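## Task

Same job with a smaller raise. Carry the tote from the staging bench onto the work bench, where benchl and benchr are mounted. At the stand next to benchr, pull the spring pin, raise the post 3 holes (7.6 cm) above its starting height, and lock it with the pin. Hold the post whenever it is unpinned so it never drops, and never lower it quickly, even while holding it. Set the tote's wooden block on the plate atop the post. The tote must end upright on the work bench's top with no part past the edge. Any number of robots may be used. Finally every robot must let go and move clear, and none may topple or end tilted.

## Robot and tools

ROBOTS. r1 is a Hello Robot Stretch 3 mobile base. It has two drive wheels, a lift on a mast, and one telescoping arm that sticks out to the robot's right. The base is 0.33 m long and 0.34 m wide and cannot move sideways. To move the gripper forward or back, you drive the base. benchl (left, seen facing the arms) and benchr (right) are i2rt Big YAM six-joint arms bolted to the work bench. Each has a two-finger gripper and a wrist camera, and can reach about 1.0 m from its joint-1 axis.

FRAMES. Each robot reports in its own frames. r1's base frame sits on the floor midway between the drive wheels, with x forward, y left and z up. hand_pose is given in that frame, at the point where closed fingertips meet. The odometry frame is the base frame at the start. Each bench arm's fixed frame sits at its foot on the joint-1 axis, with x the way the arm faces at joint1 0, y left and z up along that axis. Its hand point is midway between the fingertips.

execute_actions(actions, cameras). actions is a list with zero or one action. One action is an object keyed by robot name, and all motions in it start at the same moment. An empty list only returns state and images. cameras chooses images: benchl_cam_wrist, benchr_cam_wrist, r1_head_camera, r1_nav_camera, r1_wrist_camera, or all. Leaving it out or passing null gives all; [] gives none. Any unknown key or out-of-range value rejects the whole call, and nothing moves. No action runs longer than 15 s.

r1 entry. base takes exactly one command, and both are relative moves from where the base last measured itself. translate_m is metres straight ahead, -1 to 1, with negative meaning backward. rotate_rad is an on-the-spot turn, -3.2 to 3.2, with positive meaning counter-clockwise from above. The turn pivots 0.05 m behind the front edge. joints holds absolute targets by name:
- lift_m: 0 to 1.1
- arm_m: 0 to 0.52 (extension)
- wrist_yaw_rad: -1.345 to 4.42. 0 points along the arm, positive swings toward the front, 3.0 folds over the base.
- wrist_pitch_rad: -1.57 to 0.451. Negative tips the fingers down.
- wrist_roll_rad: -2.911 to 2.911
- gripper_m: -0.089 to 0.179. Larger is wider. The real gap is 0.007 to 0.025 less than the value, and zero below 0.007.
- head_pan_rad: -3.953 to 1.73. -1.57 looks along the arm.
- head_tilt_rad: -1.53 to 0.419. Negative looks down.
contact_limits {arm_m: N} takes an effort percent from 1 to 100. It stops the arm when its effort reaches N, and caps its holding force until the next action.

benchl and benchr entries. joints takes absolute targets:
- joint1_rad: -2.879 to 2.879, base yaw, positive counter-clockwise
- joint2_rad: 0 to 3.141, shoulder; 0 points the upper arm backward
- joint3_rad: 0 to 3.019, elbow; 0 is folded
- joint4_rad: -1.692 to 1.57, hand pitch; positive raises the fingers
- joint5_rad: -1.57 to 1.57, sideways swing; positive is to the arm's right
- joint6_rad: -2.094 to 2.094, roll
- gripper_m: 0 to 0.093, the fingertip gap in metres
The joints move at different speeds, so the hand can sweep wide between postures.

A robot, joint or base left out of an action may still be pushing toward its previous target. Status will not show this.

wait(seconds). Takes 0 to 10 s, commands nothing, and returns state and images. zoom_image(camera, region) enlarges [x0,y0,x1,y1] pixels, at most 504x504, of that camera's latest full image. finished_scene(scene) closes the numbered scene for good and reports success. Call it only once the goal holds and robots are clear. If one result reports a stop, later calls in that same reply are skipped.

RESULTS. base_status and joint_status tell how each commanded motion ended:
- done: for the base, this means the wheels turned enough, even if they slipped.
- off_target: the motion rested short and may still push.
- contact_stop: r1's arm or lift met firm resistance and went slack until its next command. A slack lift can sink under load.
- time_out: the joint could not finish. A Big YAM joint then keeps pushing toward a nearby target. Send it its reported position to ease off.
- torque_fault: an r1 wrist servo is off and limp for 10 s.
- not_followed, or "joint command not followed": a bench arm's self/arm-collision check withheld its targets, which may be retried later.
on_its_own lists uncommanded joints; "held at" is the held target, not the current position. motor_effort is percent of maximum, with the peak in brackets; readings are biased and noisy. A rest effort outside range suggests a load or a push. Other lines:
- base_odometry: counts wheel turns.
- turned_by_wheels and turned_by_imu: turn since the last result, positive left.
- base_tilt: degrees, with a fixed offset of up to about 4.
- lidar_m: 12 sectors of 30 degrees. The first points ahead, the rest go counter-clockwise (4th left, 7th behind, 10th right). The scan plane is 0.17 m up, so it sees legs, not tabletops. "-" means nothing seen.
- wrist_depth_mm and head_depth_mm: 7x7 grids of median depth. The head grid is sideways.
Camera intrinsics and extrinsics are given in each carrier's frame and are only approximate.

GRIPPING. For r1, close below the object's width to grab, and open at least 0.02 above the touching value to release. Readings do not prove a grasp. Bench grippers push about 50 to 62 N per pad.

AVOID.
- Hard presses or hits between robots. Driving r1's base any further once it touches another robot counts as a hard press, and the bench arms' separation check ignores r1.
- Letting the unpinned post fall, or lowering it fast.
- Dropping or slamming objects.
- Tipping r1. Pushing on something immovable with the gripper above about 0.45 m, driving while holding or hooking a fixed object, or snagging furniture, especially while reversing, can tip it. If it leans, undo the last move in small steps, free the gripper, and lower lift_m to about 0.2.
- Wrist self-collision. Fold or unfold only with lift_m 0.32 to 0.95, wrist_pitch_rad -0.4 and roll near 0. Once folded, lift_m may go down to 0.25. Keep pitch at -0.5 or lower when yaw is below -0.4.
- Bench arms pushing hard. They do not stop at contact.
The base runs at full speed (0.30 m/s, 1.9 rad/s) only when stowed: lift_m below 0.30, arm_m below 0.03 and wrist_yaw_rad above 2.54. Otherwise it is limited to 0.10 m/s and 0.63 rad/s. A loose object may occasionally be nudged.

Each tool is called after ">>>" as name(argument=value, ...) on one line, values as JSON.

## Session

>>> execute_actions(actions=[])

Scene clock: 0.00 s.
r1.base_odometry: x=+0.000 y=+0.000 heading=+0.000 (m, m, rad; r1's odometry frame)
r1.turned_by_wheels: +0.000 (rad since the last result)
r1.turned_by_imu: +0.000 (rad since the last result)
r1.base_tilt: forward=-0.1 right=+1.2 (deg)
r1.lidar_m: 1.94 1.78 2.20 2.10 2.10 2.10 2.45 2.28 2.16 1.91 1.66 1.67
r1.head_depth_mm: 1651 1653 1667 1651 1656 1665 1660 / 1727 1811 1810 1815 1797 1811 1799 / 1821 1976 1971 1981 1989 1979 1939 / 1809 2202 2190 2196 2190 2202 2032 / 1815 2390 2439 2460 2457 2447 2036 / 1818 2418 2493 2538 2516 2513 2031 / 1827 2288 2246 2265 2283 2302 2018
r1.base_status: not commanded
r1.joint_positions: lift_m=+0.536 arm_m=+0.001 wrist_yaw_rad=+2.951 wrist_pitch_rad=-0.539 wrist_roll_rad=-0.018 gripper_m=+0.037 head_pan_rad=-0.009 head_tilt_rad=-0.021
r1.joint_status: not commanded
r1.motor_effort: left_wheel=+0 right_wheel=+0 lift_m=+28 arm_m=-1 wrist_yaw_rad=+0 wrist_pitch_rad=+4 wrist_roll_rad=+0 gripper_m=+0 head_pan_rad=+0 head_tilt_rad=+1 (%)
r1.hand_pose: x=+0.0181 y=+0.0577 z=+0.5225 quat_wxyz=(+0.252, +0.690, +0.125, +0.667) (m; r1's base frame)
r1.wrist_depth_mm: - - - - - - - / - - - - - - - / - - - - - - - / 909 922 972 989 - - - / 787 803 - 830 878 871 887 / 700 714 - 723 731 762 763 / 612 614 646 650 654 662 692
benchl.joint_positions: joint1_rad=-1.588 joint2_rad=+0.811 joint3_rad=+0.716 joint4_rad=-1.506 joint5_rad=-0.017 joint6_rad=+0.008 gripper_m=+0.094
benchl.joint_status: not commanded
benchl.hand: x=-0.0008 y=-0.1831 z=+0.1700 quat_wxyz=(+0.005, -0.716, -0.698, -0.017) (m; benchl's fixed frame)
benchr.joint_positions: joint1_rad=+1.577 joint2_rad=+0.799 joint3_rad=+0.686 joint4_rad=-1.496 joint5_rad=-0.007 joint6_rad=+0.007 gripper_m=+0.095
benchr.joint_status: not commanded
benchr.hand: x=-0.0020 y=+0.1763 z=+0.1605 quat_wxyz=(+0.016, +0.707, -0.707, +0.011) (m; benchr's fixed frame)
pictures: benchl_cam_wrist, benchr_cam_wrist, r1_head_camera (sideways: a quarter turn clockwise sets it upright), r1_nav_camera (sideways: a quarter turn counterclockwise sets it upright), r1_wrist_camera
camera_calibration (this result's frames):
r1_head_camera: T_world_to_cam=[[-0.0196383, -0.0220979, -0.999563, 1.31936], [0.0547434, 0.998232, -0.023144, 0.0342579], [0.998307, -0.055174, -0.0183939, -0.0296083], [0, 0, 0, 1]] pos_world=[0.0535927, -0.0066759, 1.31903]
r1_nav_camera: T_world_to_cam=[[0.0435767, -0.046713, 0.997957, -1.25094], [-0.0314293, -0.998476, -0.0453649, 0.10836], [0.998556, -0.0293883, -0.0449784, 0.00928235], [0, 0, 0, 1]] pos_world=[0.0486487, 0.0500324, 1.25372]
r1_wrist_camera: T_world_to_cam=[[0.983062, -0.173153, 0.0600654, -0.0421871], [-0.0728057, -0.669716, -0.73904, 0.456542], [0.168193, 0.722148, -0.670979, 0.471793], [0, 0, 0, 1]] pos_world=[-0.00464117, -0.0422562, 0.6565]
Images, in order (width x height): benchl_cam_wrist 504x504, benchr_cam_wrist 504x504, r1_head_camera 896x504, r1_nav_camera 672x504, r1_wrist_camera 644x364.

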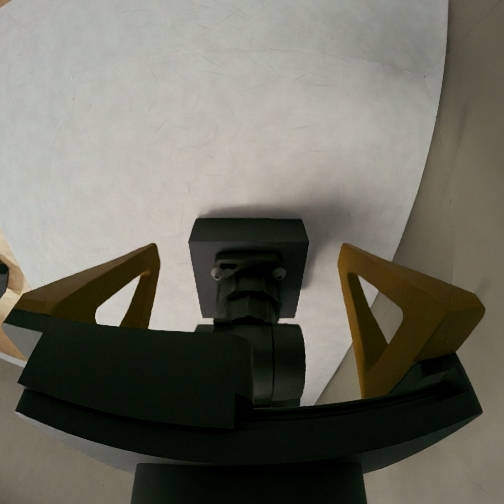

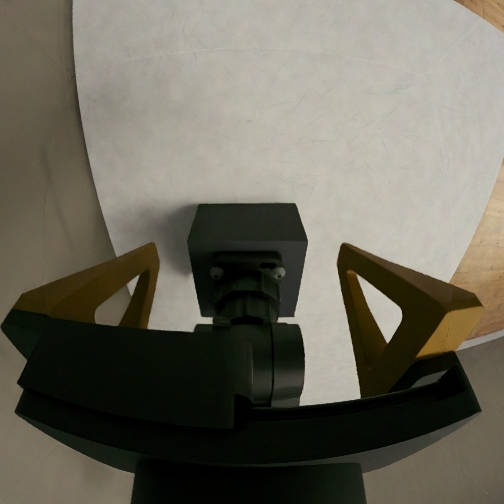

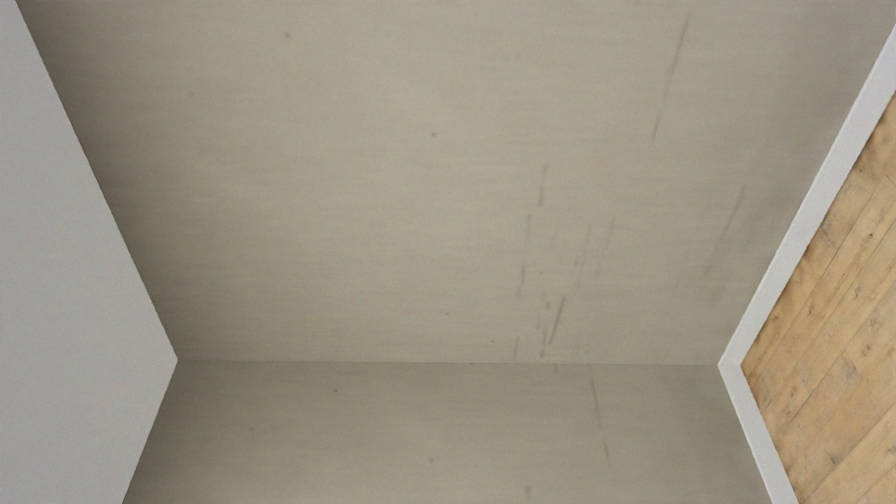

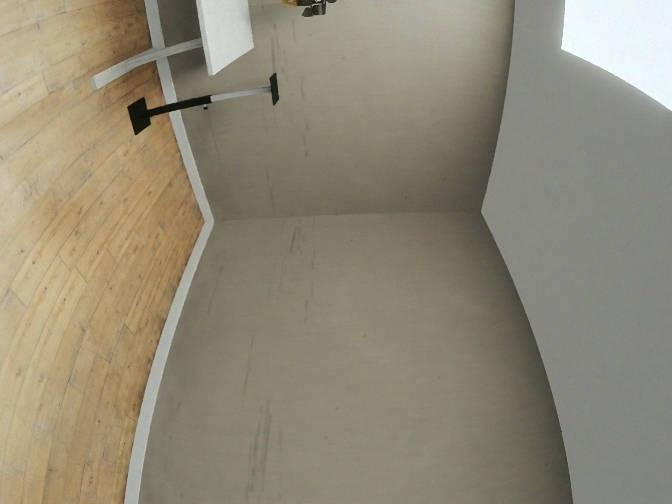

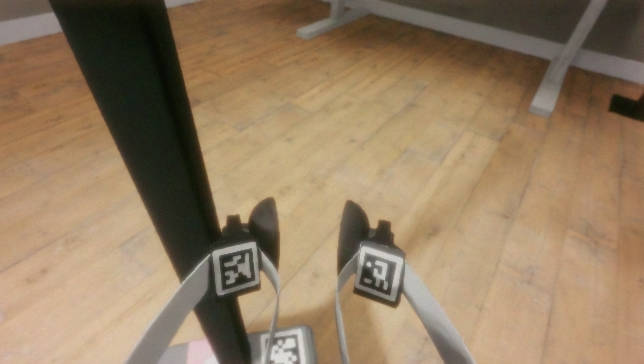

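>>> execute_actions(actions=[{"r1":{"joints":{"head_pan_rad":-2.3,"head_tilt_rad":-0.35,"lift_m":0.7,"wrist_pitch_rad":-0.4}},"benchr":{"joints":{"joint2_rad":1.2,"joint3_rad":1.6,"joint4_rad":-1.5,"joint1_rad":1.4}}}], cameras=["r1_head_camera","r1_nav_camera","benchr_cam_wrist"])

Scene clock: 2.90 s.
r1.base_odometry: x=+0.000 y=+0.000 heading=+0.000 (m, m, rad; r1's odometry frame)
r1.turned_by_wheels: +0.000 (rad since the last result)
r1.turned_by_imu: +0.000 (rad since the last result)
r1.base_tilt: forward=-0.1 right=+1.3 (deg)
r1.lidar_m: 1.94 1.77 2.21 2.09 2.10 2.10 2.46 2.28 2.16 1.92 1.67 1.67
r1.head_depth_mm: 2146 2250 2411 2230 2326 1796 1417 / 2138 2263 2425 2104 2448 1786 1405 / 2151 2272 2432 2633 2431 1778 1403 / 2158 2289 2442 2613 2417 1762 1399 / 2147 2310 2462 2264 2299 1760 1392 / 2176 2321 2464 2642 2396 1756 1393 / 2195 2351 2474 2657 2366 1747 1390
r1.base_status: not commanded
r1.joint_positions: lift_m=+0.699 arm_m=+0.001 wrist_yaw_rad=+2.951 wrist_pitch_rad=-0.420 wrist_roll_rad=-0.018 gripper_m=+0.037 head_pan_rad=-2.293 head_tilt_rad=-0.346
r1.joint_status: all done
r1.motor_effort: left_wheel=+0(0) right_wheel=+0(0) lift_m=+37(42) arm_m=-1(0) wrist_yaw_rad=+0(0) wrist_pitch_rad=+6(9) wrist_roll_rad=+0(0) gripper_m=+0(0) head_pan_rad=-4(51) head_tilt_rad=-1(15) (%)
r1.hand_pose: x=+0.0213 y=+0.0740 z=+0.7116 quat_wxyz=(+0.212, +0.696, +0.083, +0.681) (m; r1's base frame)
r1.wrist_depth_mm: - - - - - - - / - - - - - - - / - - - - - - - / - - - - - - - / - - - - - - - / 936 963 - 981 - - - / 805 846 861 866 879 891 917
benchl.joint_positions: joint1_rad=-1.588 joint2_rad=+0.811 joint3_rad=+0.716 joint4_rad=-1.506 joint5_rad=-0.017 joint6_rad=+0.008 gripper_m=+0.094
benchl.joint_status: not commanded
benchl.hand: x=-0.0008 y=-0.1831 z=+0.1700 quat_wxyz=(+0.005, -0.716, -0.698, -0.017) (m; benchl's fixed frame)
benchr.joint_positions: joint1_rad=+1.403 joint2_rad=+1.191 joint3_rad=+1.557 joint4_rad=-1.499 joint5_rad=-0.007 joint6_rad=+0.007 gripper_m=+0.095
benchr.joint_status: all done
benchr.hand: x=+0.0668 y=+0.3999 z=+0.4213 quat_wxyz=(-0.163, +0.628, -0.747, -0.143) (m; benchr's fixed frame)
pictures: benchr_cam_wrist, r1_head_camera (sideways: a quarter turn clockwise sets it upright), r1_nav_camera (sideways: a quarter turn counterclockwise sets it upright)
camera_calibration (this result's frames):
benchr_cam_wrist: T_world_to_cam=[[0.985754, -0.168042, -0.00711546, 0.00465597], [-0.163982, -0.969623, 0.181499, 0.327971], [-0.0373988, -0.177747, -0.983365, 0.609948], [0, 0, 0, 1]] pos_world=[0.072003, 0.427206, 0.540308]
r1_head_camera: T_world_to_cam=[[0.206171, 0.267833, -0.941148, 1.24152], [0.725888, -0.686847, -0.0364483, 0.0474719], [-0.656186, -0.675653, -0.336025, 0.393929], [0, 0, 0, 1]] pos_world=[-0.0319333, -0.033754, 1.30255]
r1_nav_camera: T_world_to_cam=[[-0.272698, -0.239601, 0.931787, -1.16246], [-0.72607, 0.686682, -0.0359189, 0.100282], [-0.631235, -0.686338, -0.361224, 0.430854], [0, 0, 0, 1]] pos_world=[0.0277822, -0.0516762, 1.2424]
Images, in order (width x height): benchr_cam_wrist 504x504, r1_head_camera 896x504, r1_nav_camera 672x504.

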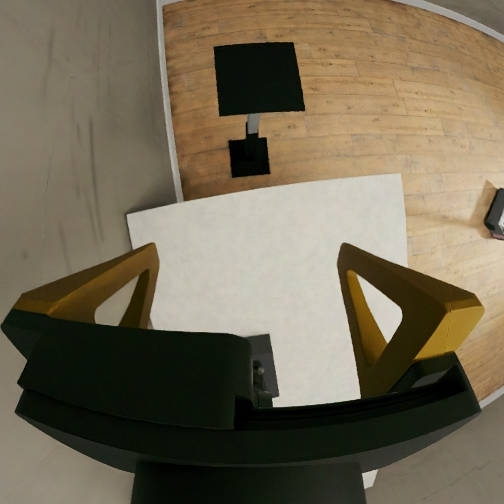

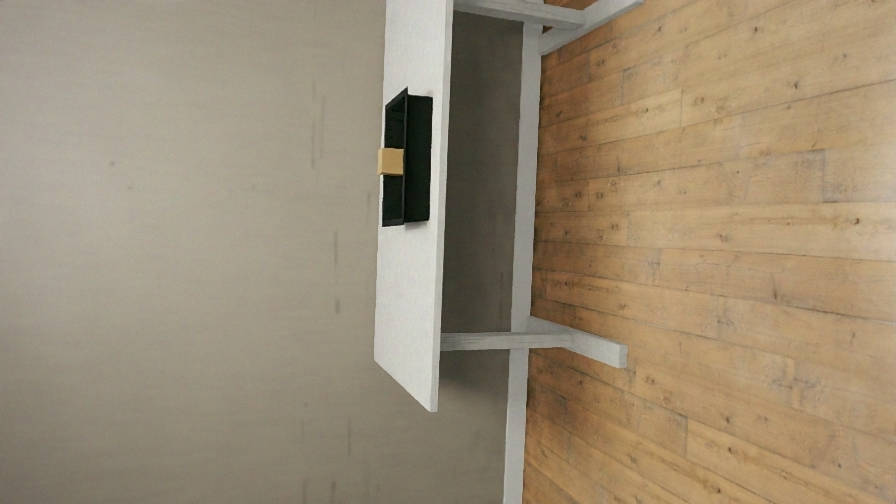

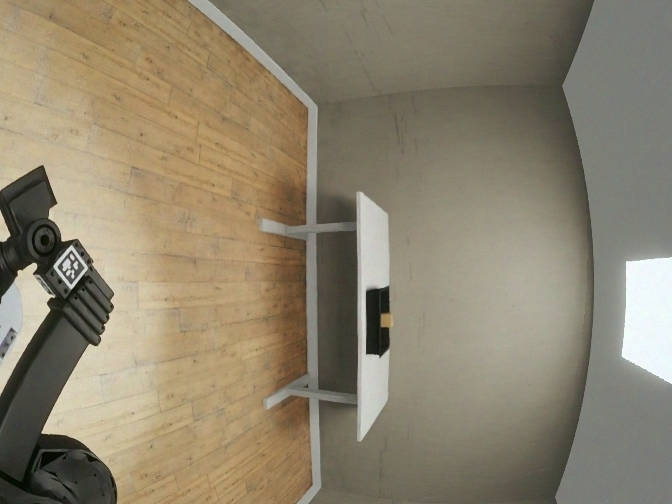

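>>> execute_actions(actions=[{"r1":{"base":{"rotate_rad":0.584},"joints":{"lift_m":0.27}}}], cameras=[])

>>> execute_actions(actions=[{"r1":{"base":{"translate_m":-1.0}}}], cameras=[])

>>> execute_actions(actions=[{"r1":{"base":{"translate_m":-0.3},"joints":{"lift_m":0.9}}}], cameras=[])

>>> execute_actions(actions=[{"r1":{"base":{"rotate_rad":-1.394},"joints":{"wrist_yaw_rad":0,"head_pan_rad":-1.57,"head_tilt_rad":-0.75}}}], cameras=[])

>>> execute_actions(actions=[{"r1":{"joints":{"lift_m":1.05,"wrist_pitch_rad":-1.5,"wrist_roll_rad":1.57,"gripper_m":0.07,"arm_m":0.25}}}], cameras=["r1_head_camera","r1_wrist_camera"])

Scene clock: 9.57 s.
r1.base_odometry: x=+0.000 y=+0.000 heading=+0.584 (m, m, rad; r1's odometry frame)
r1.turned_by_wheels: +0.584 (rad since the last result)
r1.turned_by_imu: +0.585 (rad since the last result)
r1.base_tilt: forward=+0.0 right=+1.3 (deg)
r1.lidar_m: 1.77 2.09 2.33 2.09 2.11 2.55 2.28 2.16 1.85 1.67 1.67 2.03
r1.head_depth_mm: 2200 2285 2403 2546 2432 1795 1412 / 2342 2471 2614 2724 2440 1793 1408 / 2479 2636 2781 2946 2426 1773 1397 / 2327 2533 2704 2934 2409 1757 1401 / 2065 2187 2330 2507 2396 1772 1400 / 1846 1963 2082 2212 2250 1752 1391 / 1666 1763 1853 1949 2062 1742 1387
r1.base_status: done
r1.joint_positions: lift_m=+0.271 arm_m=+0.001 wrist_yaw_rad=+2.951 wrist_pitch_rad=-0.420 wrist_roll_rad=-0.018 gripper_m=+0.037 head_pan_rad=-2.293 head_tilt_rad=-0.346
r1.joint_status: all done
r1.motor_effort: left_wheel=-4(7) right_wheel=+4(8) lift_m=+14(35) arm_m=-1(0) wrist_yaw_rad=+0(0) wrist_pitch_rad=+6(7) wrist_roll_rad=+0(0) gripper_m=+0(1) head_pan_rad=-4(4) head_tilt_rad=-1(1) (%)
r1.hand_pose: x=+0.0213 y=+0.0740 z=+0.2829 quat_wxyz=(+0.212, +0.696, +0.083, +0.681) (m; r1's base frame)
r1.wrist_depth_mm: - - - - - - - / - - - - - - - / 803 - 864 883 945 957 - / 636 - 676 702 711 739 765 / 530 540 - 569 589 592 614 / 475 - - 479 497 502 516 / - - - 422 424 431 441
benchl.joint_positions: joint1_rad=-1.588 joint2_rad=+0.811 joint3_rad=+0.716 joint4_rad=-1.506 joint5_rad=-0.017 joint6_rad=+0.008 gripper_m=+0.094
benchl.joint_status: not commanded
benchl.hand: x=-0.0008 y=-0.1831 z=+0.1700 quat_wxyz=(+0.005, -0.716, -0.698, -0.017) (m; benchl's fixed frame)
benchr.joint_positions: joint1_rad=+1.403 joint2_rad=+1.191 joint3_rad=+1.557 joint4_rad=-1.499 joint5_rad=-0.007 joint6_rad=+0.007 gripper_m=+0.095
benchr.joint_status: not commanded
benchr.hand: x=+0.0668 y=+0.3999 z=+0.4213 quat_wxyz=(-0.163, +0.628, -0.747, -0.143) (m; benchr's fixed frame)
pictures: none
No camera images: the call's "cameras" was empty. Leave "cameras" out to get every camera's image.

Scene clock: 14.63 s.
r1.base_odometry: x=-0.834 y=-0.551 heading=+0.584 (m, m, rad; r1's odometry frame)
r1.turned_by_wheels: +0.000 (rad since the last result)
r1.turned_by_imu: +0.000 (rad since the last result)
r1.base_tilt: forward=+0.0 right=+1.3 (deg)
r1.lidar_m: 2.85 2.91 2.13 1.91 1.92 1.30 1.57 1.27 1.91 1.85 1.86 2.24
r1.head_depth_mm: 1343 1413 1481 1534 1108 1611 1407 / 1428 1501 1594 1632 1103 1731 1406 / 1537 1611 1717 1775 1153 1585 1404 / 1641 1752 1853 1985 1221 1785 1359 / 1779 1888 2019 2170 2275 1751 1396 / 1924 2039 2202 2376 2389 1762 1388 / 1858 1973 2053 2159 2218 1752 1383
r1.base_status: done
r1.joint_positions: lift_m=+0.271 arm_m=+0.001 wrist_yaw_rad=+2.951 wrist_pitch_rad=-0.420 wrist_roll_rad=-0.018 gripper_m=+0.037 head_pan_rad=-2.293 head_tilt_rad=-0.347
r1.joint_status: not commanded
r1.motor_effort: left_wheel=-4(13) right_wheel=+4(7) lift_m=+14(14) arm_m=+0(1) wrist_yaw_rad=+0(1) wrist_pitch_rad=+6(6) wrist_roll_rad=+0(0) gripper_m=+0(1) head_pan_rad=-3(4) head_tilt_rad=+0(1) (%)
r1.hand_pose: x=+0.0213 y=+0.0740 z=+0.2828 quat_wxyz=(+0.212, +0.696, +0.083, +0.681) (m; r1's base frame)
r1.wrist_depth_mm: - - - - - - - / - - - - - - - / 796 - 868 902 941 956 - / 630 - 674 686 716 720 762 / 528 539 - 560 606 597 598 / 464 - - 473 494 494 510 / - - - 432 424 425 438
benchl.joint_positions: joint1_rad=-1.588 joint2_rad=+0.811 joint3_rad=+0.716 joint4_rad=-1.506 joint5_rad=-0.017 joint6_rad=+0.008 gripper_m=+0.094
benchl.joint_status: not commanded
benchl.hand: x=-0.0008 y=-0.1831 z=+0.1700 quat_wxyz=(+0.005, -0.716, -0.698, -0.017) (m; benchl's fixed frame)
benchr.joint_positions: joint1_rad=+1.403 joint2_rad=+1.191 joint3_rad=+1.557 joint4_rad=-1.499 joint5_rad=-0.007 joint6_rad=+0.007 gripper_m=+0.095
benchr.joint_status: not commanded
benchr.hand: x=+0.0668 y=+0.3999 z=+0.4213 quat_wxyz=(-0.163, +0.628, -0.747, -0.143) (m; benchr's fixed frame)
pictures: none
No camera images: the call's "cameras" was empty. Leave "cameras" out to get every camera's image.

Scene clock: 21.20 s.
r1.base_odometry: x=-1.085 y=-0.716 heading=+0.583 (m, m, rad; r1's odometry frame)
r1.turned_by_wheels: +0.000 (rad since the last result)
r1.turned_by_imu: +0.000 (rad since the last result)
r1.base_tilt: forward=+0.0 right=+1.3 (deg)
r1.lidar_m: 3.08 3.16 2.06 1.86 1.86 1.02 1.28 1.10 1.05 1.90 1.91 2.32
r1.head_depth_mm: 1084 1142 1201 1275 1105 803 639 / 1153 1214 1285 1364 1098 742 674 / 1239 1306 1383 1454 1092 801 1318 / 1324 1406 1504 1592 1090 800 1381 / 1434 1529 1637 1763 1085 864 1506 / 1565 1664 1802 1958 1082 1633 1475 / 1703 1831 2006 2150 2255 1744 1427
r1.base_status: done
r1.joint_positions: lift_m=+0.899 arm_m=+0.001 wrist_yaw_rad=+2.951 wrist_pitch_rad=-0.420 wrist_roll_rad=-0.018 gripper_m=+0.037 head_pan_rad=-2.293 head_tilt_rad=-0.347
r1.joint_status: all done
r1.motor_effort: left_wheel=-3(12) right_wheel=+4(8) lift_m=+37(37) arm_m=+0(0) wrist_yaw_rad=+0(0) wrist_pitch_rad=+6(6) wrist_roll_rad=+0(0) gripper_m=+1(0) head_pan_rad=-4(4) head_tilt_rad=-1(1) (%)
r1.hand_pose: x=+0.0213 y=+0.0741 z=+0.9117 quat_wxyz=(+0.212, +0.696, +0.083, +0.681) (m; r1's base frame)
r1.wrist_depth_mm: - - - - - - - / - - - - - - - / - - - - - - - / - - - - - - - / - - - - - - - / - - - - - - - / - - - - - - -
benchl.joint_positions: joint1_rad=-1.588 joint2_rad=+0.811 joint3_rad=+0.716 joint4_rad=-1.506 joint5_rad=-0.017 joint6_rad=+0.008 gripper_m=+0.094
benchl.joint_status: not commanded
benchl.hand: x=-0.0008 y=-0.1831 z=+0.1700 quat_wxyz=(+0.005, -0.716, -0.698, -0.017) (m; benchl's fixed frame)
benchr.joint_positions: joint1_rad=+1.403 joint2_rad=+1.191 joint3_rad=+1.557 joint4_rad=-1.499 joint5_rad=-0.007 joint6_rad=+0.007 gripper_m=+0.095
benchr.joint_status: not commanded
benchr.hand: x=+0.0668 y=+0.3999 z=+0.4213 quat_wxyz=(-0.163, +0.628, -0.747, -0.143) (m; benchr's fixed frame)
pictures: none
No camera images: the call's "cameras" was empty. Leave "cameras" out to get every camera's image.

Scene clock: 24.47 s.
r1.base_odometry: x=-1.085 y=-0.716 heading=-0.810 (m, m, rad; r1's odometry frame)
r1.turned_by_wheels: -1.394 (rad since the last result)
r1.turned_by_imu: -1.396 (rad since the last result)
r1.base_tilt: forward=+0.0 right=+1.3 (deg)
r1.lidar_m: 1.90 1.97 2.65 3.18 2.67 1.94 1.85 1.84 1.02 1.27 1.05 1.78
r1.head_depth_mm: 1063 1215 1113 853 752 - - / 1068 1207 1101 823 739 - - / 1061 1207 1089 775 1493 - - / 1056 1202 1088 807 - - - / 1046 1192 1072 757 1462 1289 1128 / 1049 1181 1062 754 1451 1289 1117 / 1041 1180 1055 766 1412 1281 1112
r1.base_status: done
r1.joint_positions: lift_m=+0.899 arm_m=+0.001 wrist_yaw_rad=+0.003 wrist_pitch_rad=-0.420 wrist_roll_rad=-0.018 gripper_m=+0.037 head_pan_rad=-1.577 head_tilt_rad=-0.741
r1.joint_status: all done
r1.motor_effort: left_wheel=+4(8) right_wheel=-4(7) lift_m=+37(37) arm_m=+0(0) wrist_yaw_rad=-2(6) wrist_pitch_rad=+6(6) wrist_roll_rad=+1(0) gripper_m=+0(1) head_pan_rad=+4(50) head_tilt_rad=-3(20) (%)
r1.hand_pose: x=-0.0209 y=-0.3702 z=+0.9117 quat_wxyz=(+0.698, +0.150, -0.685, -0.145) (m; r1's base frame)
r1.wrist_depth_mm: 966 956 957 970 945 970 961 / 858 871 916 953 - - - / 630 574 619 606 639 742 791 / 494 423 419 428 442 572 579 / 409 415 441 438 448 462 468 / - - - - - 415 422 / - - - - - - -
benchl.joint_positions: joint1_rad=-1.588 joint2_rad=+0.811 joint3_rad=+0.716 joint4_rad=-1.506 joint5_rad=-0.017 joint6_rad=+0.008 gripper_m=+0.094
benchl.joint_status: not commanded
benchl.hand: x=-0.0008 y=-0.1831 z=+0.1700 quat_wxyz=(+0.005, -0.716, -0.698, -0.017) (m; benchl's fixed frame)
benchr.joint_positions: joint1_rad=+1.403 joint2_rad=+1.191 joint3_rad=+1.557 joint4_rad=-1.499 joint5_rad=-0.007 joint6_rad=+0.007 gripper_m=+0.095
benchr.joint_status: not commanded
benchr.hand: x=+0.0668 y=+0.3999 z=+0.4213 quat_wxyz=(-0.163, +0.628, -0.747, -0.143) (m; benchr's fixed frame)
pictures: none
No camera images: the call's "cameras" was empty. Leave "cameras" out to get every camera's image.

Scene clock: 27.53 s.
r1.base_odometry: x=-1.085 y=-0.716 heading=-0.810 (m, m, rad; r1's odometry frame)
r1.turned_by_wheels: +0.000 (rad since the last result)
r1.turned_by_imu: +0.000 (rad since the last result)
r1.base_tilt: forward=-0.1 right=+1.3 (deg)
r1.lidar_m: 1.90 1.96 2.66 3.16 2.67 1.94 1.86 1.85 1.02 1.28 1.05 1.77
r1.head_depth_mm: - 1231 1113 853 1406 1311 1141 / 1064 1265 1020 823 1481 1313 1135 / - 1262 926 771 1469 1306 1128 / - - - 768 1500 1296 1124 / 1047 1189 928 760 1455 1300 1121 / 1041 1187 1063 754 1449 1281 1111 / 1041 1182 1058 765 1408 1285 1115
r1.base_status: not commanded
r1.joint_positions: lift_m=+1.049 arm_m=+0.250 wrist_yaw_rad=+0.002 wrist_pitch_rad=-1.492 wrist_roll_rad=+1.566 gripper_m=+0.070 head_pan_rad=-1.577 head_tilt_rad=-0.741
r1.joint_status: all done
r1.motor_effort: left_wheel=+4(4) right_wheel=-4(4) lift_m=+37(41) arm_m=+3(4) wrist_yaw_rad=-2(3) wrist_pitch_rad=-2(6) wrist_roll_rad=+2(2) gripper_m=+1(79) head_pan_rad=+4(5) head_tilt_rad=-3(3) (%)
r1.hand_pose: x=-0.0215 y=-0.3903 z=+0.9307 quat_wxyz=(+0.003, +0.002, -0.734, -0.679) (m; r1's base frame)
r1.wrist_depth_mm: 304 346 - - - - - / 366 343 - - - - - / 374 350 - - - - - / 383 372 404 - - - - / 397 371 - - - - - / 412 374 - - - - - / 425 417 432 - - - -
benchl.joint_positions: joint1_rad=-1.588 joint2_rad=+0.811 joint3_rad=+0.716 joint4_rad=-1.506 joint5_rad=-0.017 joint6_rad=+0.008 gripper_m=+0.094
benchl.joint_status: not commanded
benchl.hand: x=-0.0008 y=-0.1831 z=+0.1700 quat_wxyz=(+0.005, -0.716, -0.698, -0.017) (m; benchl's fixed frame)
benchr.joint_positions: joint1_rad=+1.403 joint2_rad=+1.191 joint3_rad=+1.557 joint4_rad=-1.499 joint5_rad=-0.007 joint6_rad=+0.007 gripper_m=+0.095
benchr.joint_status: not commanded
benchr.hand: x=+0.0668 y=+0.3999 z=+0.4213 quat_wxyz=(-0.163, +0.628, -0.747, -0.143) (m; benchr's fixed frame)
pictures: r1_head_camera (sideways: a quarter turn clockwise sets it upright), r1_wrist_camera
camera_calibration (this result's frames):
r1_head_camera: T_world_to_cam=[[-0.0180679, 0.673672, -0.73881, 0.979025], [0.998558, -0.0251984, -0.0473969, 0.0600407], [-0.0505468, -0.738601, -0.672245, 0.827694], [0, 0, 0, 1]] pos_world=[-0.00042789, -0.0466933, 1.28257]
r1_wrist_camera: T_world_to_cam=[[-0.0477705, 0.996992, -0.0610313, 0.441984], [0.979752, 0.0586627, 0.191426, -0.103764], [0.194431, -0.0506511, -0.979608, 1.0621], [0, 0, 0, 1]] pos_world=[-0.0837286, -0.380771, 1.08728]
Images, in order (width x height): r1_head_camera 896x504, r1_wrist_camera 644x364.

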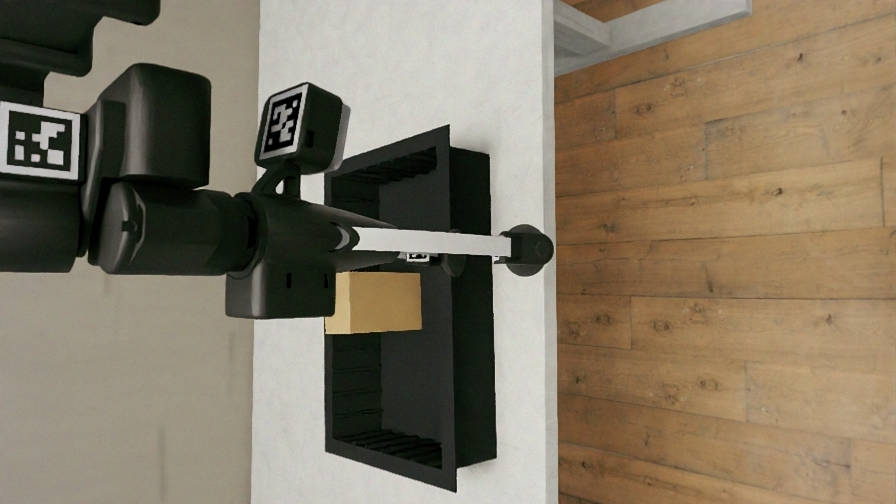

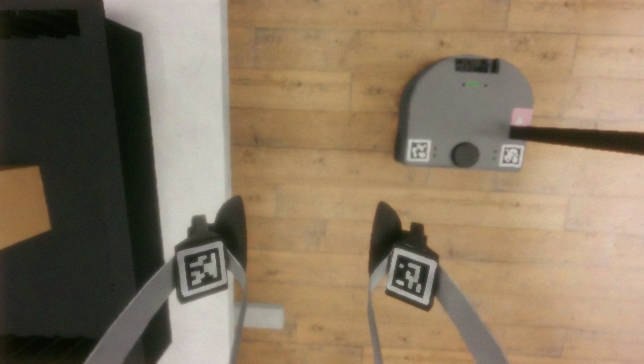

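>>> execute_actions(actions=[{"r1":{"base":{"translate_m":0.045},"joints":{"arm_m":0.365,"lift_m":1.0}}}], cameras=["r1_head_camera","r1_wrist_camera"])

Scene clock: 30.47 s.
r1.base_odometry: x=-1.054 y=-0.749 heading=-0.810 (m, m, rad; r1's odometry frame)
r1.turned_by_wheels: +0.000 (rad since the last result)
r1.turned_by_imu: +0.000 (rad since the last result)
r1.base_tilt: forward=+0.0 right=+1.3 (deg)
r1.lidar_m: 1.86 1.92 2.60 3.04 2.74 1.98 1.90 1.84 1.05 1.27 1.02 1.77
r1.head_depth_mm: 1046 - 1068 854 1412 1320 1140 / 1029 1231 1100 791 1483 1316 1140 / - 1267 927 775 1478 1310 1127 / 1020 - 909 765 1453 1302 1125 / 1054 1193 1074 757 1455 1297 1113 / 1045 1189 1067 750 1409 1284 1114 / 1038 1182 1055 798 1404 1278 1112
r1.base_status: done
r1.joint_positions: lift_m=+1.001 arm_m=+0.365 wrist_yaw_rad=+0.002 wrist_pitch_rad=-1.493 wrist_roll_rad=+1.567 gripper_m=+0.070 head_pan_rad=-1.577 head_tilt_rad=-0.741
r1.joint_status: all done
r1.motor_effort: left_wheel=+3(8) right_wheel=-4(5) lift_m=+14(35) arm_m=+3(3) wrist_yaw_rad=-2(2) wrist_pitch_rad=-2(2) wrist_roll_rad=+2(2) gripper_m=+1(0) head_pan_rad=+5(4) head_tilt_rad=-2(2) (%)
r1.hand_pose: x=-0.0215 y=-0.5052 z=+0.8820 quat_wxyz=(+0.002, +0.002, -0.734, -0.679) (m; r1's base frame)
r1.wrist_depth_mm: 302 303 296 302 967 978 976 / 315 313 307 315 - - 971 / 319 323 318 323 - - 999 / 276 329 329 - - - - / 323 345 340 - - - - / 357 358 355 - - - - / 354 366 358 - - - -
benchl.joint_positions: joint1_rad=-1.588 joint2_rad=+0.811 joint3_rad=+0.716 joint4_rad=-1.506 joint5_rad=-0.017 joint6_rad=+0.008 gripper_m=+0.094
benchl.joint_status: not commanded
benchl.hand: x=-0.0008 y=-0.1831 z=+0.1700 quat_wxyz=(+0.005, -0.716, -0.698, -0.017) (m; benchl's fixed frame)
benchr.joint_positions: joint1_rad=+1.403 joint2_rad=+1.191 joint3_rad=+1.557 joint4_rad=-1.499 joint5_rad=-0.007 joint6_rad=+0.007 gripper_m=+0.095
benchr.joint_status: not commanded
benchr.hand: x=+0.0668 y=+0.3999 z=+0.4213 quat_wxyz=(-0.163, +0.628, -0.747, -0.143) (m; benchr's fixed frame)
pictures: r1_head_camera (sideways: a quarter turn clockwise sets it upright), r1_wrist_camera
camera_calibration (this result's frames):
r1_head_camera: T_world_to_cam=[[-0.0180687, 0.673674, -0.738808, 0.979023], [0.998558, -0.025197, -0.047397, 0.0600407], [-0.0505459, -0.738599, -0.672247, 0.827697], [0, 0, 0, 1]] pos_world=[-0.000427834, -0.0466933, 1.28257]
r1_wrist_camera: T_world_to_cam=[[-0.0476064, 0.997038, -0.0604081, 0.552978], [0.979761, 0.0583821, 0.19147, -0.0878677], [0.194429, -0.0500703, -0.979638, 1.00881], [0, 0, 0, 1]] pos_world=[-0.0837281, -0.495698, 1.0385]
Images, in order (width x height): r1_head_camera 896x504, r1_wrist_camera 644x364.

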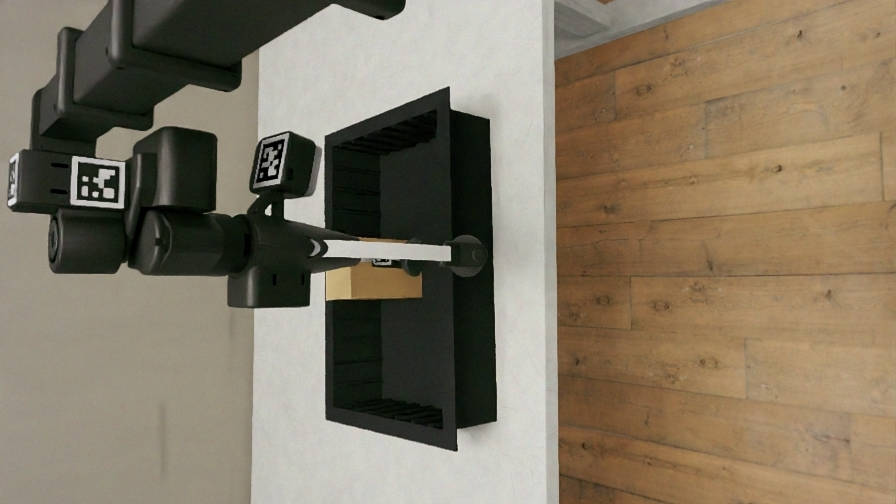

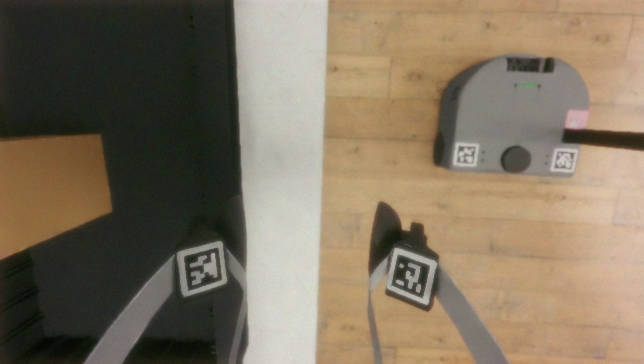

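>>> execute_actions(actions=[{"r1":{"joints":{"arm_m":0.425,"gripper_m":0.055}}}], cameras=[])

>>> execute_actions(actions=[{"r1":{"joints":{"lift_m":0.855}}}], cameras=["r1_head_camera","r1_wrist_camera"])

>>> execute_actions(actions=[{"r1":{"joints":{"gripper_m":-0.03}}}], cameras=[])

>>> execute_actions(actions=[{"r1":{"joints":{"lift_m":1.095}}}], cameras=["r1_head_camera","r1_wrist_camera"])

Scene clock: 33.13 s.
r1.base_odometry: x=-1.054 y=-0.749 heading=-0.810 (m, m, rad; r1's odometry frame)
r1.turned_by_wheels: +0.000 (rad since the last result)
r1.turned_by_imu: +0.000 (rad since the last result)
r1.base_tilt: forward=+0.0 right=+1.3 (deg)
r1.lidar_m: 1.86 1.92 2.60 3.07 2.75 1.98 1.90 1.84 1.04 1.27 1.02 1.78
r1.head_depth_mm: 1041 - 1104 855 1418 1321 1144 / - 1236 1104 788 1478 1315 1128 / - 1226 1022 774 1466 1309 1131 / 1024 - 944 764 1469 1302 1130 / 1048 1191 1070 757 1453 1296 1121 / 1046 1190 1060 752 1414 1287 1120 / 1045 1182 1051 800 1407 1274 1110
r1.base_status: not commanded
r1.joint_positions: lift_m=+1.001 arm_m=+0.425 wrist_yaw_rad=+0.002 wrist_pitch_rad=-1.493 wrist_roll_rad=+1.567 gripper_m=+0.055 head_pan_rad=-1.577 head_tilt_rad=-0.741
r1.joint_status: all done
r1.motor_effort: left_wheel=+3(4) right_wheel=-3(4) lift_m=+13(14) arm_m=+3(5) wrist_yaw_rad=-2(2) wrist_pitch_rad=-2(2) wrist_roll_rad=+2(2) gripper_m=+0(59) head_pan_rad=+5(4) head_tilt_rad=-3(3) (%)
r1.hand_pose: x=-0.0215 y=-0.5652 z=+0.8820 quat_wxyz=(+0.002, +0.002, -0.734, -0.679) (m; r1's base frame)
r1.wrist_depth_mm: 300 304 297 294 971 965 959 / 311 311 308 303 998 973 976 / 301 321 319 316 - - 995 / 211 285 328 325 - - - / 216 338 338 335 - - - / 317 352 354 346 - - - / 323 366 365 358 - - -
benchl.joint_positions: joint1_rad=-1.588 joint2_rad=+0.811 joint3_rad=+0.716 joint4_rad=-1.506 joint5_rad=-0.017 joint6_rad=+0.008 gripper_m=+0.094
benchl.joint_status: not commanded
benchl.hand: x=-0.0008 y=-0.1831 z=+0.1700 quat_wxyz=(+0.005, -0.716, -0.698, -0.017) (m; benchl's fixed frame)
benchr.joint_positions: joint1_rad=+1.403 joint2_rad=+1.191 joint3_rad=+1.557 joint4_rad=-1.499 joint5_rad=-0.007 joint6_rad=+0.007 gripper_m=+0.095
benchr.joint_status: not commanded
benchr.hand: x=+0.0668 y=+0.3999 z=+0.4213 quat_wxyz=(-0.163, +0.628, -0.747, -0.143) (m; benchr's fixed frame)
pictures: none
No camera images: the call's "cameras" was empty. Leave "cameras" out to get every camera's image.

Scene clock: 35.23 s.
r1.base_odometry: x=-1.054 y=-0.749 heading=-0.810 (m, m, rad; r1's odometry frame)
r1.turned_by_wheels: +0.000 (rad since the last result)
r1.turned_by_imu: +0.000 (rad since the last result)
r1.base_tilt: forward=-0.1 right=+1.3 (deg)
r1.lidar_m: 1.86 1.92 2.59 3.05 2.75 1.98 1.90 1.84 1.05 1.27 1.02 1.77
r1.head_depth_mm: 1069 1216 1111 887 - - - / 1062 1207 1158 - 1519 1300 1133 / 1055 1169 - 762 1473 1309 1133 / 1054 1177 - 748 1468 1300 1121 / 1055 1193 1077 791 1457 1298 1122 / 1046 1188 1063 751 1415 1289 1114 / 1043 1179 1052 798 1408 1280 1108
r1.base_status: not commanded
r1.joint_positions: lift_m=+0.857 arm_m=+0.425 wrist_yaw_rad=+0.002 wrist_pitch_rad=-1.494 wrist_roll_rad=+1.567 gripper_m=+0.055 head_pan_rad=-1.577 head_tilt_rad=-0.741
r1.joint_status: lift_m contact_stop (moved -0.144 of -0.146)
r1.on_its_own: lift_m is slack since a contact_stop, until your next command for it
r1.motor_effort: left_wheel=+3(3) right_wheel=-3(4) lift_m=+25(28) arm_m=+1(3) wrist_yaw_rad=-2(2) wrist_pitch_rad=-2(12) wrist_roll_rad=+2(1) gripper_m=-1(4) head_pan_rad=+4(4) head_tilt_rad=-3(3) (%)
r1.hand_pose: x=-0.0215 y=-0.5651 z=+0.7383 quat_wxyz=(+0.002, +0.002, -0.733, -0.680) (m; r1's base frame)
r1.wrist_depth_mm: 166 165 164 83 164 845 831 / 172 170 169 85 169 860 - / 178 176 175 88 175 - - / 183 182 180 91 182 941 915 / 186 189 96 94 950 945 950 / 194 195 193 97 970 986 996 / 205 202 200 101 592 987 992
benchl.joint_positions: joint1_rad=-1.588 joint2_rad=+0.811 joint3_rad=+0.716 joint4_rad=-1.506 joint5_rad=-0.017 joint6_rad=+0.008 gripper_m=+0.094
benchl.joint_status: not commanded
benchl.hand: x=-0.0008 y=-0.1831 z=+0.1700 quat_wxyz=(+0.005, -0.716, -0.698, -0.017) (m; benchl's fixed frame)
benchr.joint_positions: joint1_rad=+1.403 joint2_rad=+1.191 joint3_rad=+1.557 joint4_rad=-1.499 joint5_rad=-0.007 joint6_rad=+0.007 gripper_m=+0.095
benchr.joint_status: not commanded
benchr.hand: x=+0.0668 y=+0.3999 z=+0.4213 quat_wxyz=(-0.163, +0.628, -0.747, -0.143) (m; benchr's fixed frame)
pictures: r1_head_camera (sideways: a quarter turn clockwise sets it upright), r1_wrist_camera
camera_calibration (this result's frames):
r1_head_camera: T_world_to_cam=[[-0.0180691, 0.673696, -0.738787, 0.978996], [0.998558, -0.0251949, -0.0473976, 0.0600415], [-0.0505452, -0.738579, -0.67227, 0.827726], [0, 0, 0, 1]] pos_world=[-0.000427797, -0.0466927, 1.28257]
r1_wrist_camera: T_world_to_cam=[[-0.0473727, 0.997111, -0.0593702, 0.603344], [0.979772, 0.0579538, 0.191544, -0.0571665], [0.194431, -0.0490953, -0.979687, 0.865707], [0, 0, 0, 1]] pos_world=[-0.0837284, -0.555786, 0.894893]
Images, in order (width x height): r1_head_camera 896x504, r1_wrist_camera 644x364.

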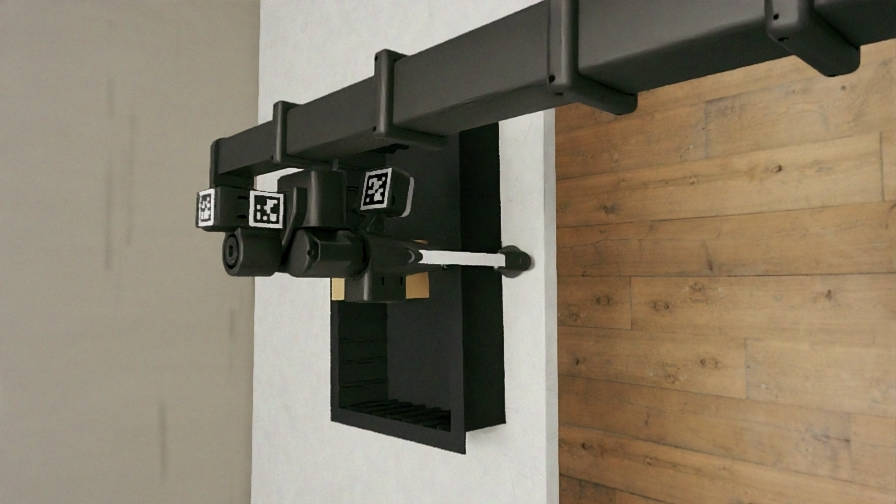

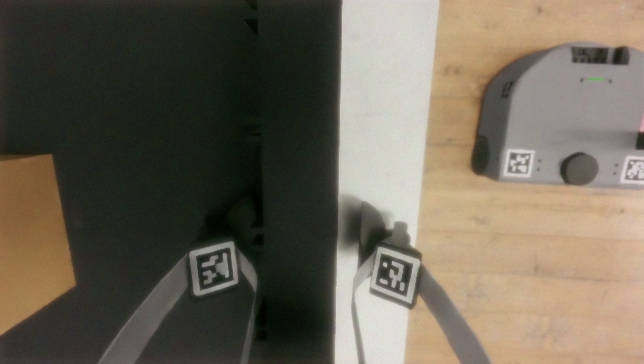

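not run: a stop came earlier in this reply.

not run: a stop came earlier in this reply.

>>> execute_actions(actions=[{"r1":{"joints":{"lift_m":0.872}}}], cameras=[])

>>> execute_actions(actions=[{"r1":{"joints":{"gripper_m":-0.03}}}], cameras=[])

>>> execute_actions(actions=[{"r1":{"joints":{"lift_m":1.095}}}], cameras=["r1_head_camera","r1_wrist_camera"])

Scene clock: 36.77 s.
r1.base_odometry: x=-1.054 y=-0.749 heading=-0.810 (m, m, rad; r1's odometry frame)
r1.turned_by_wheels: +0.000 (rad since the last result)
r1.turned_by_imu: +0.000 (rad since the last result)
r1.base_tilt: forward=+0.1 right=+1.3 (deg)
r1.lidar_m: 1.86 1.92 2.60 3.07 2.74 1.98 1.90 1.85 1.05 1.27 1.02 1.77
r1.head_depth_mm: 1065 1215 1118 917 - - 1103 / 1066 1213 - - 1474 1311 1137 / 1060 1163 890 768 1471 1314 1128 / 1052 1174 - 747 1465 1303 1126 / 1050 1191 1073 794 1453 1292 1119 / 1045 1183 1058 752 1419 1289 1118 / 1042 1178 1053 799 1407 1289 1110
r1.base_status: not commanded
r1.joint_positions: lift_m=+0.871 arm_m=+0.425 wrist_yaw_rad=+0.002 wrist_pitch_rad=-1.492 wrist_roll_rad=+1.567 gripper_m=+0.055 head_pan_rad=-1.577 head_tilt_rad=-0.741
r1.joint_status: all done
r1.motor_effort: left_wheel=+3(3) right_wheel=-3(3) lift_m=+37(40) arm_m=+1(1) wrist_yaw_rad=-2(2) wrist_pitch_rad=-2(4) wrist_roll_rad=+2(1) gripper_m=+0(2) head_pan_rad=+4(4) head_tilt_rad=-3(3) (%)
r1.hand_pose: x=-0.0215 y=-0.5657 z=+0.7527 quat_wxyz=(+0.002, +0.002, -0.734, -0.679) (m; r1's base frame)
r1.wrist_depth_mm: 179 178 176 95 177 846 822 / 187 183 182 99 183 844 - / 192 190 188 102 190 - - / 190 197 193 105 197 932 954 / 189 203 200 108 947 942 958 / 195 213 209 112 986 - 947 / 221 219 217 116 - - -
benchl.joint_positions: joint1_rad=-1.588 joint2_rad=+0.811 joint3_rad=+0.716 joint4_rad=-1.506 joint5_rad=-0.017 joint6_rad=+0.008 gripper_m=+0.094
benchl.joint_status: not commanded
benchl.hand: x=-0.0008 y=-0.1831 z=+0.1700 quat_wxyz=(+0.005, -0.716, -0.698, -0.017) (m; benchl's fixed frame)
benchr.joint_positions: joint1_rad=+1.403 joint2_rad=+1.191 joint3_rad=+1.557 joint4_rad=-1.499 joint5_rad=-0.007 joint6_rad=+0.007 gripper_m=+0.095
benchr.joint_status: not commanded
benchr.hand: x=+0.0668 y=+0.3999 z=+0.4213 quat_wxyz=(-0.163, +0.628, -0.747, -0.143) (m; benchr's fixed frame)
pictures: none
No camera images: the call's "cameras" was empty. Leave "cameras" out to get every camera's image.

Scene clock: 38.10 s.
r1.base_odometry: x=-1.054 y=-0.749 heading=-0.810 (m, m, rad; r1's odometry frame)
r1.turned_by_wheels: +0.000 (rad since the last result)
r1.turned_by_imu: +0.000 (rad since the last result)
r1.base_tilt: forward=-0.1 right=+1.3 (deg)
r1.lidar_m: 1.86 1.93 2.60 3.14 2.75 1.98 1.90 1.84 1.05 1.27 1.02 1.78
r1.head_depth_mm: 1069 1218 1116 915 - - 1109 / 1062 1204 - - 1479 1313 1128 / 1063 1168 892 767 1469 1306 1130 / 1056 1175 - 761 1456 1300 1125 / 1052 1195 1075 793 1460 1299 1116 / 1046 1188 1063 751 1438 1284 1114 / 1042 1181 1054 797 1404 1287 1109
r1.base_status: not commanded
r1.joint_positions: lift_m=+0.871 arm_m=+0.425 wrist_yaw_rad=+0.002 wrist_pitch_rad=-1.489 wrist_roll_rad=+1.567 gripper_m=-0.029 head_pan_rad=-1.577 head_tilt_rad=-0.741
r1.joint_status: all done
r1.motor_effort: left_wheel=+3(3) right_wheel=-2(3) lift_m=+37(37) arm_m=+1(1) wrist_yaw_rad=-2(2) wrist_pitch_rad=-3(6) wrist_roll_rad=+1(1) gripper_m=-23(98) head_pan_rad=+4(5) head_tilt_rad=-3(3) (%)
r1.hand_pose: x=-0.0215 y=-0.5664 z=+0.7527 quat_wxyz=(+0.002, +0.001, -0.735, -0.678) (m; r1's base frame)
r1.wrist_depth_mm: 180 179 177 95 177 863 834 / 186 185 182 98 182 872 - / 192 190 188 102 189 - - / 190 197 195 105 196 917 913 / 189 203 201 108 944 958 962 / 195 209 211 112 962 986 961 / 221 219 214 116 219 - -
benchl.joint_positions: joint1_rad=-1.588 joint2_rad=+0.811 joint3_rad=+0.716 joint4_rad=-1.506 joint5_rad=-0.017 joint6_rad=+0.008 gripper_m=+0.094
benchl.joint_status: not commanded
benchl.hand: x=-0.0008 y=-0.1831 z=+0.1700 quat_wxyz=(+0.005, -0.716, -0.698, -0.017) (m; benchl's fixed frame)
benchr.joint_positions: joint1_rad=+1.403 joint2_rad=+1.191 joint3_rad=+1.557 joint4_rad=-1.499 joint5_rad=-0.007 joint6_rad=+0.007 gripper_m=+0.095
benchr.joint_status: not commanded
benchr.hand: x=+0.0668 y=+0.3999 z=+0.4213 quat_wxyz=(-0.163, +0.628, -0.747, -0.143) (m; benchr's fixed frame)
pictures: none
No camera images: the call's "cameras" was empty. Leave "cameras" out to get every camera's image.

Scene clock: 40.97 s.
r1.base_odometry: x=-1.054 y=-0.749 heading=-0.810 (m, m, rad; r1's odometry frame)
r1.turned_by_wheels: +0.000 (rad since the last result)
r1.turned_by_imu: +0.000 (rad since the last result)
r1.base_tilt: forward=-0.1 right=+1.3 (deg)
r1.lidar_m: 1.86 1.93 2.59 3.07 2.74 1.98 1.90 1.85 1.04 1.27 1.02 1.77
r1.head_depth_mm: 1066 1216 1113 853 1411 1313 1137 / 1066 1210 593 845 1474 1315 1134 / 1070 1223 587 842 1481 1304 1126 / - 1239 581 812 1463 1306 1126 / 1048 1198 574 805 1457 1292 1120 / 1046 1197 568 799 1446 1284 1115 / 1040 1178 975 795 1405 1286 1116
r1.base_status: not commanded
r1.joint_positions: lift_m=+1.094 arm_m=+0.425 wrist_yaw_rad=+0.000 wrist_pitch_rad=-1.521 wrist_roll_rad=+1.572 gripper_m=-0.026 head_pan_rad=-1.577 head_tilt_rad=-0.742
r1.joint_status: all done
r1.motor_effort: left_wheel=+3(3) right_wheel=-3(3) lift_m=+42(39) arm_m=+1(1) wrist_yaw_rad=-1(2) wrist_pitch_rad=+7(7) wrist_roll_rad=+0(1) gripper_m=-18(24) head_pan_rad=+4(5) head_tilt_rad=-2(3) (%)
r1.hand_pose: x=-0.0215 y=-0.5582 z=+0.9757 quat_wxyz=(+0.000, +0.000, -0.724, -0.690) (m; r1's base frame)
r1.wrist_depth_mm: 263 292 249 148 - - - / 276 305 265 152 - - - / 411 305 275 156 - - - / 227 255 291 159 - - - / 236 262 320 136 - - - / 458 326 353 141 - - - / 478 334 350 155 - - -
benchl.joint_positions: joint1_rad=-1.588 joint2_rad=+0.811 joint3_rad=+0.716 joint4_rad=-1.506 joint5_rad=-0.017 joint6_rad=+0.008 gripper_m=+0.094
benchl.joint_status: not commanded
benchl.hand: x=-0.0008 y=-0.1831 z=+0.1700 quat_wxyz=(+0.005, -0.716, -0.698, -0.017) (m; benchl's fixed frame)
benchr.joint_positions: joint1_rad=+1.403 joint2_rad=+1.191 joint3_rad=+1.557 joint4_rad=-1.499 joint5_rad=-0.007 joint6_rad=+0.007 gripper_m=+0.095
benchr.joint_status: not commanded
benchr.hand: x=+0.0668 y=+0.3999 z=+0.4213 quat_wxyz=(-0.163, +0.628, -0.747, -0.143) (m; benchr's fixed frame)
pictures: r1_head_camera (sideways: a quarter turn clockwise sets it upright), r1_wrist_camera
camera_calibration (this result's frames):
r1_head_camera: T_world_to_cam=[[-0.0181217, 0.674073, -0.738442, 0.978546], [0.998561, -0.0250892, -0.0474073, 0.0600541], [-0.0504829, -0.738238, -0.672648, 0.828218], [0, 0, 0, 1]] pos_world=[-0.000423928, -0.0466833, 1.28255]
r1_wrist_camera: T_world_to_cam=[[-0.0410781, 0.998627, -0.0324981, 0.585284], [0.980048, 0.0466018, 0.193223, -0.111008], [0.194472, -0.0239125, -0.980617, 1.11356], [0, 0, 0, 1]] pos_world=[-0.0837198, -0.55268, 1.13244]
Images, in order (width x height): r1_head_camera 896x504, r1_wrist_camera 644x364.

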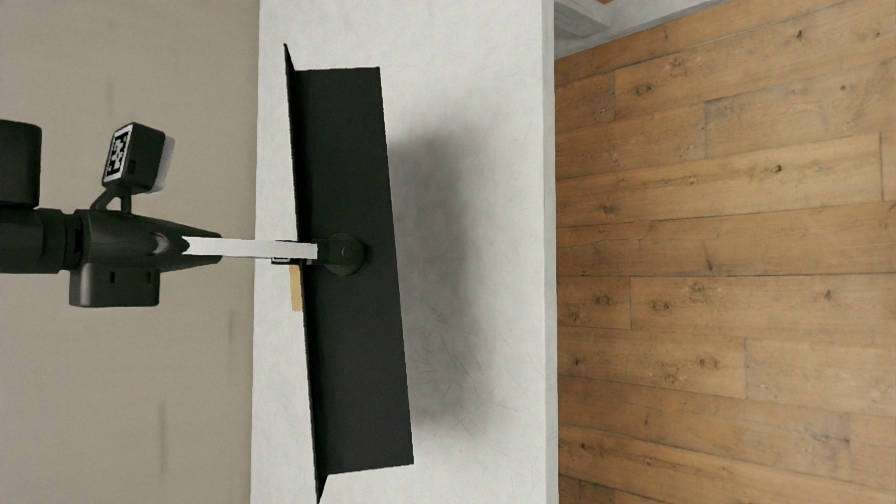

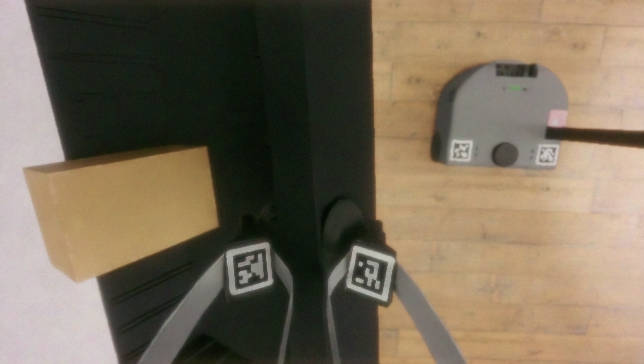

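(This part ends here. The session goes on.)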